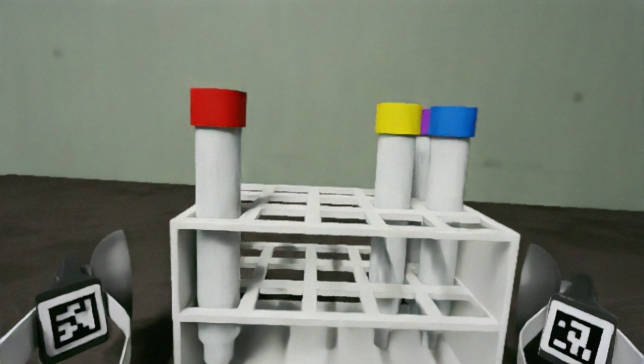

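Emit:
execute_actions(
  actions=[
    {"r1":{"base":{"translate_m":-0.007},"joints":{"arm_m":0.393}}},
  ],
  cameras=[],
)

Emit:
execute_actions(
  actions=[
    {"r1":{"joints":{"gripper_m":0.09}}},
  ],
  cameras=["r1_head_camera","r1_wrist_camera"],
)

Scene clock: 88.13 s.
r1.base_odometry: x=+1.990 y=-4.073 heading=-0.530 (m, m, rad; r1's odometry frame)
r1.turned_by_wheels: +0.000 (rad since the last result)
r1.turned_by_imu: +0.000 (rad since the last result)
r1.base_tilt: forward=+1.3 right=+0.8 (deg)
r1.lidar_m: 2.70 2.84 3.60 3.49 1.59 1.82 1.90 0.84 0.64 0.63 0.67 1.83
r1.head_depth_mm: 1030 1125 858 692 - 1079 1186 / 1031 1131 963 759 861 1032 1183 / 1034 1132 974 750 856 1044 1184 / 1032 1135 777 750 871 1055 1194 / 1041 1140 888 743 872 1068 1201 / 1039 1139 892 749 883 1078 1203 / 1038 1149 901 753 889 1090 1206
r1.base_status: done
r1.joint_positions: lift_m=+0.847 arm_m=+0.393 wrist_yaw_rad=+0.000 wrist_pitch_rad=-0.020 wrist_roll_rad=+0.002 gripper_m=+0.179 head_pan_rad=-1.563 head_tilt_rad=-0.593
r1.joint_status: all done
r1.motor_effort: left_wheel=-3(8) right_wheel=+2(5) lift_m=+11(12) arm_m=+5(4) wrist_yaw_rad=+0(0) wrist_pitch_rad=+11(11) wrist_roll_rad=-2(2) gripper_m=+2(1) head_pan_rad=-2(2) head_tilt_rad=-4(3) (%)
r1.hand_pose: x=-0.0213 y=-0.7933 z=+0.9559 quat_wxyz=(+0.707, +0.008, -0.708, -0.007) (m; r1's base frame)
r1.wrist_depth_mm: 593 577 583 581 574 562 561 / 601 595 589 574 583 565 574 / 609 606 604 590 144 598 575 / 556 579 166 598 150 602 600 / 324 209 129 156 148 373 411 / - 128 144 172 155 135 282 / - 134 137 163 156 143 -
r2.base_odometry: x=+0.131 y=-2.426 heading=-0.292 (m, m, rad; r2's odometry frame)
r2.turned_by_wheels: +0.000 (rad since the last result)
r2.turned_by_imu: +0.000 (rad since the last result)
r2.base_tilt: forward=+0.8 right=+1.1 (deg)
r2.lidar_m: 1.48 0.73 2.84 4.52 0.34 0.28 0.27 0.30 0.46 4.17 2.67 1.99
r2.head_depth_mm: 1737 1957 1956 1664 1448 1285 1157 / 1814 2035 1950 1673 1454 1293 1150 / 1467 1791 1915 1666 1462 1282 1154 / 1100 1273 1500 1603 1454 1290 1154 / 876 979 1113 1296 1398 1280 1155 / 726 790 882 1047 1375 1279 1149 / 629 724 881 1609 1453 1282 1147
r2.base_status: not commanded
r2.joint_positions: lift_m=+0.260 arm_m=+0.001 wrist_yaw_rad=+3.100 wrist_pitch_rad=-0.463 wrist_roll_rad=+0.018 gripper_m=+0.037 head_pan_rad=+0.293 head_tilt_rad=-0.898
r2.joint_status: not commanded
r2.motor_effort: left_wheel=-13(12) right_wheel=-12(11) lift_m=+21(20) arm_m=+0(0) wrist_yaw_rad=-1(1) wrist_pitch_rad=+5(5) wrist_roll_rad=+0(0) gripper_m=+0(1) head_pan_rad=+3(2) head_tilt_rad=+0(0) (%)
r2.hand_pose: x=-0.0122 y=+0.0726 z=+0.2627 quat_wxyz=(+0.178, +0.697, +0.147, +0.679) (m; r2's base frame)
r2.wrist_depth_mm: 286 374 - - - - - / 290 390 - - - - - / 293 393 - 826 823 828 807 / 298 403 562 657 653 650 651 / 301 411 537 563 562 534 537 / 293 - - - - 456 456 / - - - - 390 402 402
pictures: none
No camera images: the call's "cameras" was empty. Leave "cameras" out to get every camera's image.

Scene clock: 89.50 s.
r1.base_odometry: x=+1.990 y=-4.073 heading=-0.530 (m, m, rad; r1's odometry frame)
r1.turned_by_wheels: +0.000 (rad since the last result)
r1.turned_by_imu: +0.000 (rad since the last result)
r1.base_tilt: forward=+1.3 right=+0.8 (deg)
r1.lidar_m: 2.71 2.84 3.58 3.47 1.59 1.83 1.90 0.84 0.64 0.63 0.66 1.83
r1.head_depth_mm: 1032 1131 861 690 - 1080 1182 / 1038 1132 964 758 862 1035 1188 / 1030 1133 975 747 860 1045 1186 / 1035 1140 784 749 873 1059 1192 / 1039 1141 888 740 872 1069 1200 / 1039 1144 892 743 882 1078 1199 / 1044 1157 903 751 890 1094 1204
r1.base_status: not commanded
r1.joint_positions: lift_m=+0.847 arm_m=+0.393 wrist_yaw_rad=+0.000 wrist_pitch_rad=-0.020 wrist_roll_rad=+0.002 gripper_m=+0.091 head_pan_rad=-1.563 head_tilt_rad=-0.593
r1.joint_status: all done
r1.motor_effort: left_wheel=-3(3) right_wheel=+2(2) lift_m=+12(12) arm_m=+5(4) wrist_yaw_rad=-1(1) wrist_pitch_rad=+11(11) wrist_roll_rad=-2(2) gripper_m=-18(93) head_pan_rad=-2(3) head_tilt_rad=-4(4) (%)
r1.hand_pose: x=-0.0213 y=-0.7933 z=+0.9559 quat_wxyz=(+0.707, +0.008, -0.708, -0.007) (m; r1's base frame)
r1.wrist_depth_mm: 595 587 572 578 571 568 545 / 602 597 585 587 572 570 566 / 621 612 581 600 149 580 573 / 574 577 175 616 154 598 594 / 323 306 135 165 156 356 411 / 226 140 147 169 160 136 267 / - 160 144 168 166 146 201
r2.base_odometry: x=+0.131 y=-2.426 heading=-0.292 (m, m, rad; r2's odometry frame)
r2.turned_by_wheels: +0.000 (rad since the last result)
r2.turned_by_imu: +0.000 (rad since the last result)
r2.base_tilt: forward=+0.9 right=+1.0 (deg)
r2.lidar_m: 1.49 0.72 2.84 4.54 0.34 0.28 0.27 0.30 0.46 4.16 2.68 1.99
r2.head_depth_mm: 1738 1985 1953 1678 1449 1289 1151 / 1799 2058 1963 1669 1448 1290 1160 / 1473 1803 1908 1669 1455 1280 1150 / 1096 1270 1509 1602 1457 1288 1153 / 877 981 1117 1289 1401 1287 1151 / 726 788 883 1050 1374 1286 1151 / 631 726 879 1591 1449 1275 1150
r2.base_status: not commanded
r2.joint_positions: lift_m=+0.260 arm_m=+0.001 wrist_yaw_rad=+3.100 wrist_pitch_rad=-0.463 wrist_roll_rad=+0.018 gripper_m=+0.037 head_pan_rad=+0.293 head_tilt_rad=-0.898
r2.joint_status: not commanded
r2.motor_effort: left_wheel=-13(12) right_wheel=-11(11) lift_m=+21(21) arm_m=+1(0) wrist_yaw_rad=+0(0) wrist_pitch_rad=+5(5) wrist_roll_rad=+0(0) gripper_m=+1(0) head_pan_rad=+2(2) head_tilt_rad=-1(1) (%)
r2.hand_pose: x=-0.0122 y=+0.0726 z=+0.2627 quat_wxyz=(+0.178, +0.697, +0.147, +0.679) (m; r2's base frame)
r2.wrist_depth_mm: 286 373 - - - - - / 289 387 - - - - - / 291 395 - 831 840 822 813 / 296 403 550 652 651 654 643 / 301 408 540 560 561 539 537 / 294 - - - - 461 462 / - - - - 392 400 401
pictures: r1_head_camera (sideways: a quarter turn clockwise sets it upright), r1_wrist_camera
Images, in order (width x height): r1_head_camera 896x504, r1_wrist_camera 644x364.

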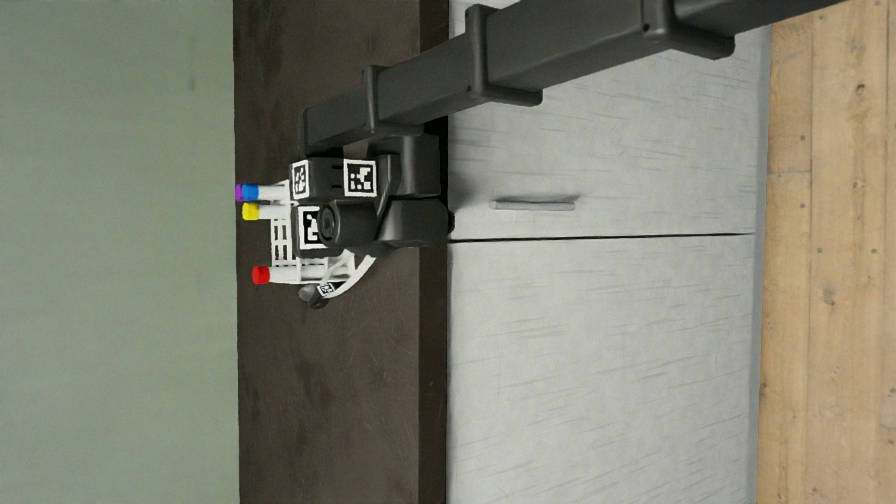

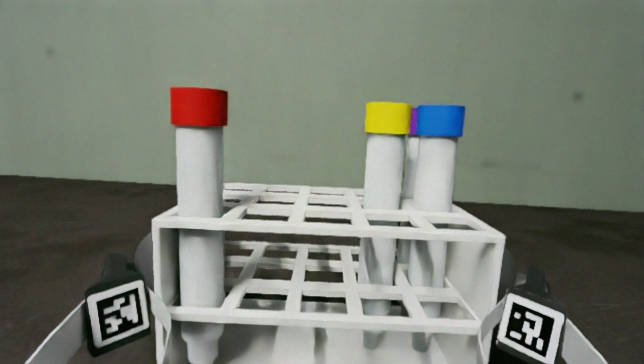

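Emit:
execute_actions(
  actions=[
    {"r1":{"joints":{"lift_m":0.885}}},
  ],
  cameras=["r1_wrist_camera"],
)

Scene clock: 90.93 s.
r1.base_odometry: x=+1.990 y=-4.073 heading=-0.530 (m, m, rad; r1's odometry frame)
r1.turned_by_wheels: +0.000 (rad since the last result)
r1.turned_by_imu: +0.000 (rad since the last result)
r1.base_tilt: forward=+1.3 right=+0.8 (deg)
r1.lidar_m: 2.70 2.84 3.59 3.48 1.59 1.82 1.90 0.84 0.64 0.63 0.67 1.84
r1.head_depth_mm: 1029 1130 904 - 870 1062 1182 / 1036 1132 - 745 849 1038 1186 / 1033 1135 - 742 858 1050 1190 / 1032 1135 778 737 869 1056 1195 / 1041 1140 885 742 871 1067 1188 / 1036 1143 897 744 881 1079 1202 / 1041 1149 902 749 889 1090 1207
r1.base_status: not commanded
r1.joint_positions: lift_m=+0.884 arm_m=+0.393 wrist_yaw_rad=+0.000 wrist_pitch_rad=-0.027 wrist_roll_rad=+0.002 gripper_m=+0.091 head_pan_rad=-1.563 head_tilt_rad=-0.593
r1.joint_status: all done
r1.motor_effort: left_wheel=-3(3) right_wheel=+2(2) lift_m=+28(29) arm_m=+5(6) wrist_yaw_rad=-1(0) wrist_pitch_rad=+15(15) wrist_roll_rad=-2(2) gripper_m=-17(18) head_pan_rad=-3(2) head_tilt_rad=-4(3) (%)
r1.hand_pose: x=-0.0213 y=-0.7931 z=+0.9922 quat_wxyz=(+0.707, +0.010, -0.708, -0.010) (m; r1's base frame)
r1.wrist_depth_mm: 592 580 566 568 554 557 551 / 603 589 581 588 579 573 560 / 617 629 597 601 152 589 567 / 634 627 174 611 156 598 600 / 426 407 135 164 157 462 528 / 297 141 147 165 162 135 342 / 227 211 144 170 166 145 263
r2.base_odometry: x=+0.131 y=-2.426 heading=-0.292 (m, m, rad; r2's odometry frame)
r2.turned_by_wheels: +0.000 (rad since the last result)
r2.turned_by_imu: +0.000 (rad since the last result)
r2.base_tilt: forward=+1.0 right=+1.0 (deg)
r2.lidar_m: 1.48 0.72 2.83 4.53 0.34 0.28 0.27 0.30 0.46 4.17 2.68 1.99
r2.head_depth_mm: 1720 1964 1968 1670 1463 1289 1154 / 1804 2028 1971 1678 1450 1284 1155 / 1463 1782 1908 1671 1448 1282 1151 / 1096 1264 1500 1600 1454 1287 1148 / 877 979 1111 1292 1408 1283 1153 / 726 790 885 1050 1371 1283 1151 / 630 725 880 1597 1450 1281 1156
r2.base_status: not commanded
r2.joint_positions: lift_m=+0.260 arm_m=+0.001 wrist_yaw_rad=+3.100 wrist_pitch_rad=-0.463 wrist_roll_rad=+0.018 gripper_m=+0.037 head_pan_rad=+0.293 head_tilt_rad=-0.898
r2.joint_status: not commanded
r2.motor_effort: left_wheel=-12(12) right_wheel=-11(11) lift_m=+21(21) arm_m=+0(0) wrist_yaw_rad=+0(1) wrist_pitch_rad=+5(5) wrist_roll_rad=+0(0) gripper_m=-1(1) head_pan_rad=+3(2) head_tilt_rad=+0(1) (%)
r2.hand_pose: x=-0.0122 y=+0.0726 z=+0.2627 quat_wxyz=(+0.178, +0.697, +0.147, +0.679) (m; r2's base frame)
r2.wrist_depth_mm: 286 369 - - - - - / 287 385 - - - - - / 294 395 - 816 823 819 825 / 298 403 552 652 655 650 651 / 302 408 539 557 554 542 539 / 294 - - - - 458 459 / - - - - 388 404 401
pictures: r1_wrist_camera
Images, in order (width x height): r1_wrist_camera 644x364.

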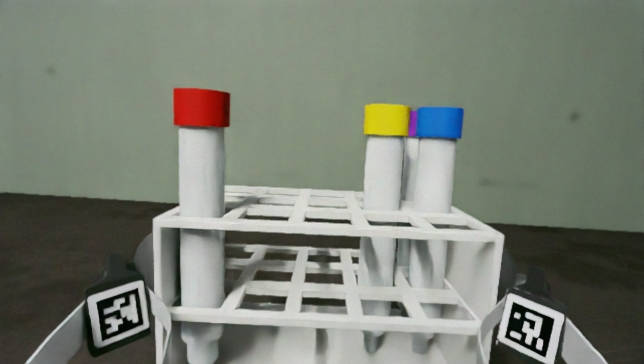

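Emit:
execute_actions(
  actions=[
    {"r1":{"base":{"rotate_rad":1.99},"joints":{"arm_m":0,"wrist_yaw_rad":1.57,"head_pan_rad":0,"head_tilt_rad":-0.7,"lift_m":0.9}}},
  ],
  cameras=["r1_wrist_camera","r1_nav_camera"],
)

Emit:
execute_actions(
  actions=[
    {"r1":{"base":{"translate_m":1.0}}},
  ],
  cameras=["r1_wrist_camera","r1_nav_camera"],
)

Scene clock: 96.27 s.
r1.base_odometry: x=+1.990 y=-4.073 heading=+1.460 (m, m, rad; r1's odometry frame)
r1.turned_by_wheels: +1.990 (rad since the last result)
r1.turned_by_imu: +2.004 (rad since the last result)
r1.base_tilt: forward=+1.3 right=+0.7 (deg)
r1.lidar_m: 1.59 1.60 1.90 0.94 0.66 0.63 0.64 0.85 2.70 2.77 3.58 3.50
r1.head_depth_mm: 2966 3189 2397 1886 319 337 1134 / 3060 3245 2454 1894 360 1261 1141 / 3201 3347 2455 1905 1559 1325 1145 / 3316 3398 2446 1910 1568 1320 1144 / 3285 3327 2465 1923 1572 1327 1159 / 2802 2979 2294 1913 1587 1337 1156 / 1373 1505 1819 1925 1586 1340 1159
r1.base_status: done
r1.joint_positions: lift_m=+0.899 arm_m=+0.001 wrist_yaw_rad=+1.570 wrist_pitch_rad=-0.027 wrist_roll_rad=+0.002 gripper_m=+0.091 head_pan_rad=-0.007 head_tilt_rad=-0.691
r1.joint_status: all done
r1.motor_effort: left_wheel=-3(12) right_wheel=+2(9) lift_m=+29(29) arm_m=-4(4) wrist_yaw_rad=+0(5) wrist_pitch_rad=+15(15) wrist_roll_rad=-2(2) gripper_m=-18(18) head_pan_rad=+3(30) head_tilt_rad=-4(17) (%)
r1.hand_pose: x=+0.2341 y=-0.1459 z=+1.0070 quat_wxyz=(+0.507, +0.507, -0.494, +0.492) (m; r1's base frame)
r1.wrist_depth_mm: - - - - - - - / - - - - - - - / - - - - 153 - - / - - 174 - 156 - - / - - 136 163 157 - - / - 140 147 164 161 136 - / - - 147 170 167 146 -
r2.base_odometry: x=+0.131 y=-2.426 heading=-0.292 (m, m, rad; r2's odometry frame)
r2.turned_by_wheels: +0.000 (rad since the last result)
r2.turned_by_imu: +0.000 (rad since the last result)
r2.base_tilt: forward=+0.8 right=+0.9 (deg)
r2.lidar_m: 1.48 0.72 2.83 4.54 0.34 0.28 0.27 0.30 0.46 4.15 2.67 1.99
r2.head_depth_mm: 1744 1967 1971 1674 1453 1282 1155 / 1786 2040 1976 1670 1450 1285 1153 / 1464 1802 1908 1673 1454 1292 1150 / 1095 1261 1503 1608 1457 1282 1155 / 877 984 1117 1284 1407 1284 1147 / 724 789 885 1049 1376 1288 1151 / 630 727 878 1593 1452 1289 1146
r2.base_status: not commanded
r2.joint_positions: lift_m=+0.260 arm_m=+0.001 wrist_yaw_rad=+3.100 wrist_pitch_rad=-0.463 wrist_roll_rad=+0.018 gripper_m=+0.037 head_pan_rad=+0.293 head_tilt_rad=-0.898
r2.joint_status: not commanded
r2.motor_effort: left_wheel=-13(13) right_wheel=-11(11) lift_m=+21(21) arm_m=+0(0) wrist_yaw_rad=+0(1) wrist_pitch_rad=+5(5) wrist_roll_rad=+0(0) gripper_m=+0(0) head_pan_rad=+3(2) head_tilt_rad=-1(1) (%)
r2.hand_pose: x=-0.0122 y=+0.0726 z=+0.2627 quat_wxyz=(+0.178, +0.697, +0.147, +0.679) (m; r2's base frame)
r2.wrist_depth_mm: 286 372 - - - - - / 288 388 - - - - - / 292 395 - 823 827 819 808 / 296 400 552 649 651 646 639 / 301 408 538 556 553 536 534 / 294 - - - - 457 457 / - - - - 393 402 403
pictures: r1_nav_camera (sideways: a quarter turn counterclockwise sets it upright), r1_wrist_camera
Images, in order (width x height): r1_nav_camera 672x504, r1_wrist_camera 644x364.

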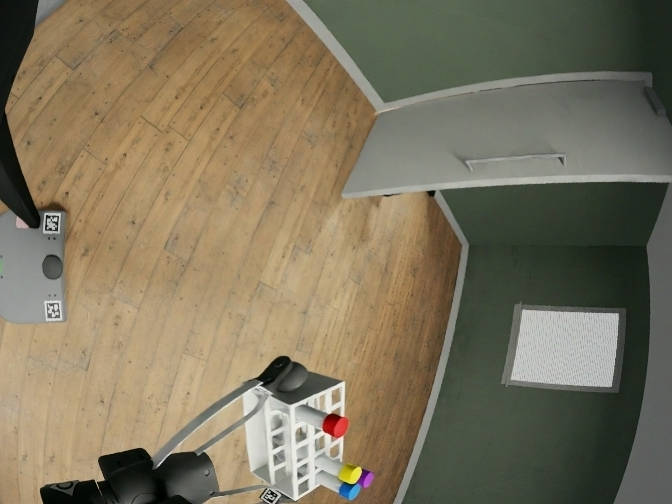

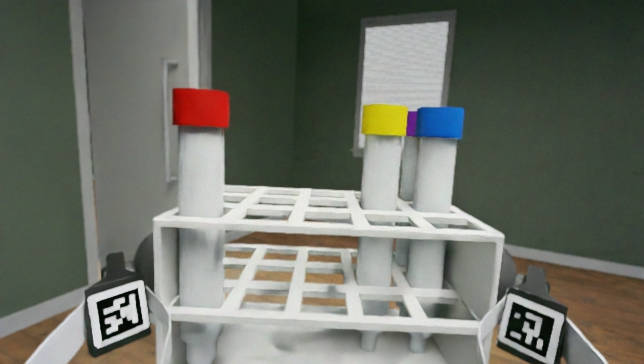

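Scene clock: 107.23 s.
r1.base_odometry: x=+2.101 y=-3.079 heading=+1.460 (m, m, rad; r1's odometry frame)
r1.turned_by_wheels: +0.000 (rad since the last result)
r1.turned_by_imu: +0.002 (rad since the last result)
r1.base_tilt: forward=+1.2 right=+0.7 (deg)
r1.lidar_m: 2.24 0.68 1.10 1.50 1.59 1.51 1.55 2.83 3.12 3.19 2.78 2.61
r1.head_depth_mm: 2167 2448 2409 1902 319 337 1145 / 2256 2547 2450 1889 360 1266 1140 / 2370 2695 2444 1893 1564 1318 1141 / 2452 2797 2432 1908 1567 1330 1149 / 2474 2763 2466 1926 1567 1329 1158 / 2128 2308 2374 1928 1580 1337 1153 / 1858 1963 2130 1929 1486 1260 1155
r1.base_status: done
r1.joint_positions: lift_m=+0.899 arm_m=+0.001 wrist_yaw_rad=+1.570 wrist_pitch_rad=-0.027 wrist_roll_rad=+0.002 gripper_m=+0.091 head_pan_rad=-0.007 head_tilt_rad=-0.691
r1.joint_status: not commanded
r1.motor_effort: left_wheel=-4(6) right_wheel=+2(6) lift_m=+29(29) arm_m=-4(3) wrist_yaw_rad=+0(0) wrist_pitch_rad=+15(15) wrist_roll_rad=-2(2) gripper_m=-19(18) head_pan_rad=+3(2) head_tilt_rad=-4(4) (%)
r1.hand_pose: x=+0.2341 y=-0.1459 z=+1.0070 quat_wxyz=(+0.507, +0.507, -0.494, +0.492) (m; r1's base frame)
r1.wrist_depth_mm: - - - - - - - / - - - - - - - / - - - - 153 - - / - - 174 - 156 - - / - - 136 163 157 - - / - 140 147 163 160 135 - / - - 147 170 166 145 -
r2.base_odometry: x=+0.131 y=-2.426 heading=-0.292 (m, m, rad; r2's odometry frame)
r2.turned_by_wheels: +0.000 (rad since the last result)
r2.turned_by_imu: -0.001 (rad since the last result)
r2.base_tilt: forward=+0.9 right=+1.0 (deg)
r2.lidar_m: 1.48 0.72 2.83 4.52 0.34 0.28 0.27 0.30 0.46 4.16 2.67 1.99
r2.head_depth_mm: 1732 1977 1974 1678 1456 1288 1151 / 1782 2052 1973 1667 1451 1288 1149 / 1470 1781 1908 1670 1460 1291 1155 / 1095 1270 1496 1604 1460 1290 1151 / 872 986 1118 1286 1395 1289 1149 / 726 791 882 1046 1377 1277 1146 / 630 727 878 1594 1454 1286 1153
r2.base_status: not commanded
r2.joint_positions: lift_m=+0.260 arm_m=+0.001 wrist_yaw_rad=+3.100 wrist_pitch_rad=-0.463 wrist_roll_rad=+0.018 gripper_m=+0.037 head_pan_rad=+0.293 head_tilt_rad=-0.898
r2.joint_status: not commanded
r2.motor_effort: left_wheel=-12(13) right_wheel=-11(11) lift_m=+21(21) arm_m=+1(1) wrist_yaw_rad=+0(0) wrist_pitch_rad=+5(5) wrist_roll_rad=+0(0) gripper_m=+1(0) head_pan_rad=+3(3) head_tilt_rad=-1(1) (%)
r2.hand_pose: x=-0.0122 y=+0.0726 z=+0.2627 quat_wxyz=(+0.178, +0.697, +0.147, +0.679) (m; r2's base frame)
r2.wrist_depth_mm: 285 371 - - - - - / 288 386 - - - - - / 292 396 - 833 822 817 815 / 295 401 559 664 651 651 648 / 300 408 542 559 556 531 542 / 293 - - - - 463 460 / - - - - 392 404 401
pictures: r1_nav_camera (sideways: a quarter turn counterclockwise sets it upright), r1_wrist_camera
Images, in order (width x height): r1_nav_camera 672x504, r1_wrist_camera 644x364.

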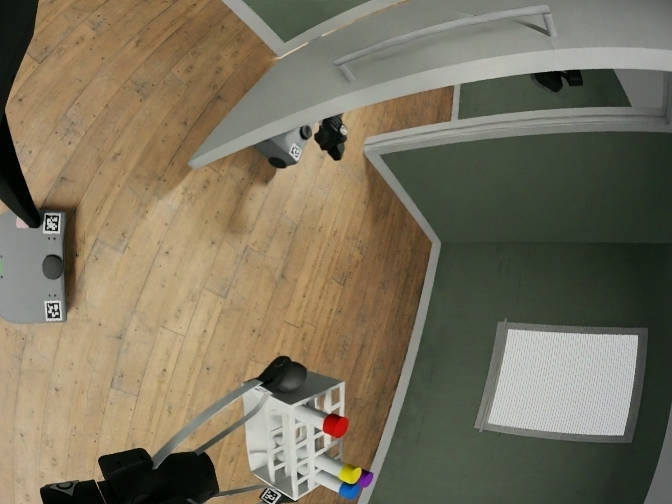

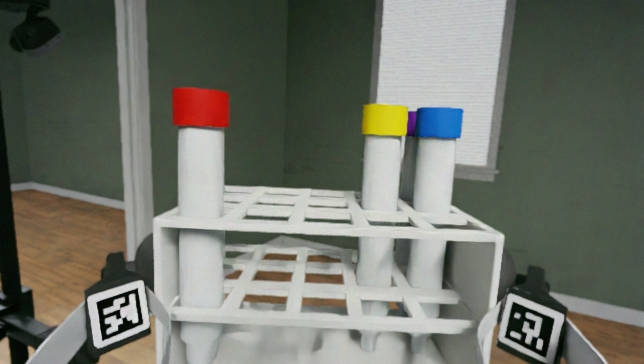

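Emit:
execute_actions(
  actions=[
    {"r1":{"base":{"translate_m":1.0}},"r2":{"joints":{"head_pan_rad":-0.5}}},
  ],
  cameras=["r2_nav_camera","r1_nav_camera"],
)

Scene clock: 118.60 s.
r1.base_odometry: x=+2.212 y=-2.085 heading=+1.460 (m, m, rad; r1's odometry frame)
r1.turned_by_wheels: +0.000 (rad since the last result)
r1.turned_by_imu: +0.002 (rad since the last result)
r1.base_tilt: forward=+1.3 right=+0.8 (deg)
r1.lidar_m: 1.58 1.09 1.14 0.61 0.57 0.57 2.46 3.79 3.55 2.63 1.82 1.72
r1.head_depth_mm: 1411 1585 1794 1904 319 337 1139 / 1468 1676 1924 1901 359 1266 1138 / 1541 1744 2011 1905 1566 1332 1143 / 1608 1836 2131 1919 1565 1326 1148 / 1663 1860 2118 1909 1586 1333 1153 / 1485 1612 1751 1832 1575 1328 1154 / 1292 1380 1480 1625 1594 1336 1158
r1.base_status: done
r1.joint_positions: lift_m=+0.899 arm_m=+0.001 wrist_yaw_rad=+1.570 wrist_pitch_rad=-0.027 wrist_roll_rad=+0.002 gripper_m=+0.091 head_pan_rad=-0.007 head_tilt_rad=-0.691
r1.joint_status: not commanded
r1.motor_effort: left_wheel=-3(6) right_wheel=+2(6) lift_m=+28(28) arm_m=-4(4) wrist_yaw_rad=-1(0) wrist_pitch_rad=+15(15) wrist_roll_rad=-2(2) gripper_m=-18(18) head_pan_rad=+3(2) head_tilt_rad=-4(5) (%)
r1.hand_pose: x=+0.2341 y=-0.1459 z=+1.0070 quat_wxyz=(+0.507, +0.507, -0.494, +0.492) (m; r1's base frame)
r1.wrist_depth_mm: 906 - - - - - - / 944 - - - - - - / 964 - - - 152 - - / - - 174 - 157 - - / - - 136 163 158 - - / - 141 146 164 162 136 - / - - 148 171 166 147 -
r2.base_odometry: x=+0.131 y=-2.426 heading=-0.292 (m, m, rad; r2's odometry frame)
r2.turned_by_wheels: +0.000 (rad since the last result)
r2.turned_by_imu: -0.001 (rad since the last result)
r2.base_tilt: forward=+0.8 right=+1.1 (deg)
r2.lidar_m: 1.48 0.72 2.83 4.54 0.34 0.28 0.27 0.30 0.46 0.51 0.61 1.99
r2.head_depth_mm: 2280 2395 1972 1674 1449 1293 1114 / 2176 2341 1967 1686 1451 1289 1150 / 2060 2309 1985 1679 1452 1284 1155 / 1966 2242 1957 1668 1451 1288 1147 / 1901 2154 1965 1665 1454 1274 1148 / 1825 2078 1953 1670 1448 1287 1150 / 1741 1994 1988 1659 1451 1285 1153
r2.base_status: not commanded
r2.joint_positions: lift_m=+0.260 arm_m=+0.001 wrist_yaw_rad=+3.100 wrist_pitch_rad=-0.463 wrist_roll_rad=+0.018 gripper_m=+0.037 head_pan_rad=-0.493 head_tilt_rad=-0.898
r2.joint_status: all done
r2.motor_effort: left_wheel=-12(13) right_wheel=-11(11) lift_m=+21(21) arm_m=+0(0) wrist_yaw_rad=-1(0) wrist_pitch_rad=+5(5) wrist_roll_rad=+0(0) gripper_m=+1(0) head_pan_rad=-3(36) head_tilt_rad=+0(1) (%)
r2.hand_pose: x=-0.0122 y=+0.0726 z=+0.2627 quat_wxyz=(+0.178, +0.697, +0.147, +0.679) (m; r2's base frame)
r2.wrist_depth_mm: 286 373 - - - - - / 289 388 - - - - - / 293 398 - 822 821 818 819 / 297 401 552 657 652 655 646 / 302 409 540 562 561 539 539 / 293 - - - - 460 458 / - - - - 389 403 403
pictures: r1_nav_camera (sideways: a quarter turn counterclockwise sets it upright), r2_nav_camera (sideways: a quarter turn counterclockwise sets it upright)
Images, in order (width x height): r1_nav_camera 672x504, r2_nav_camera 672x504.

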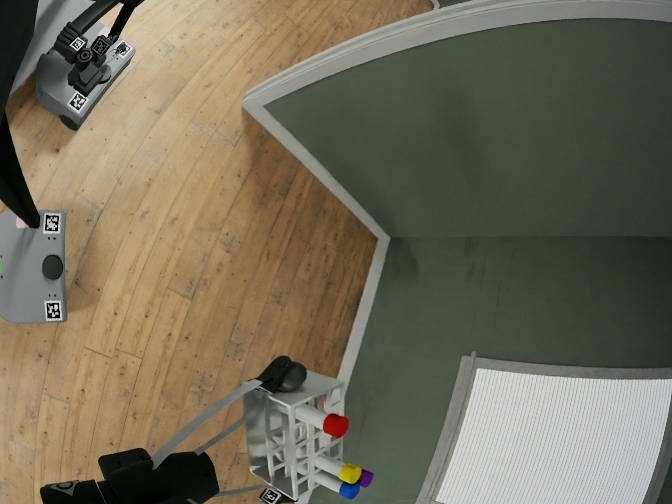

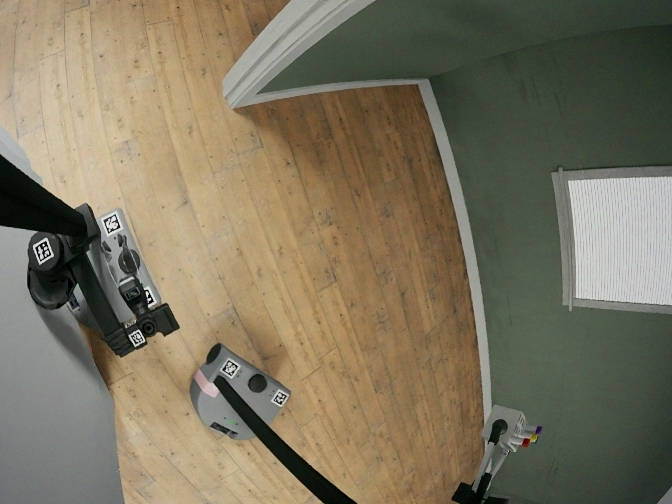

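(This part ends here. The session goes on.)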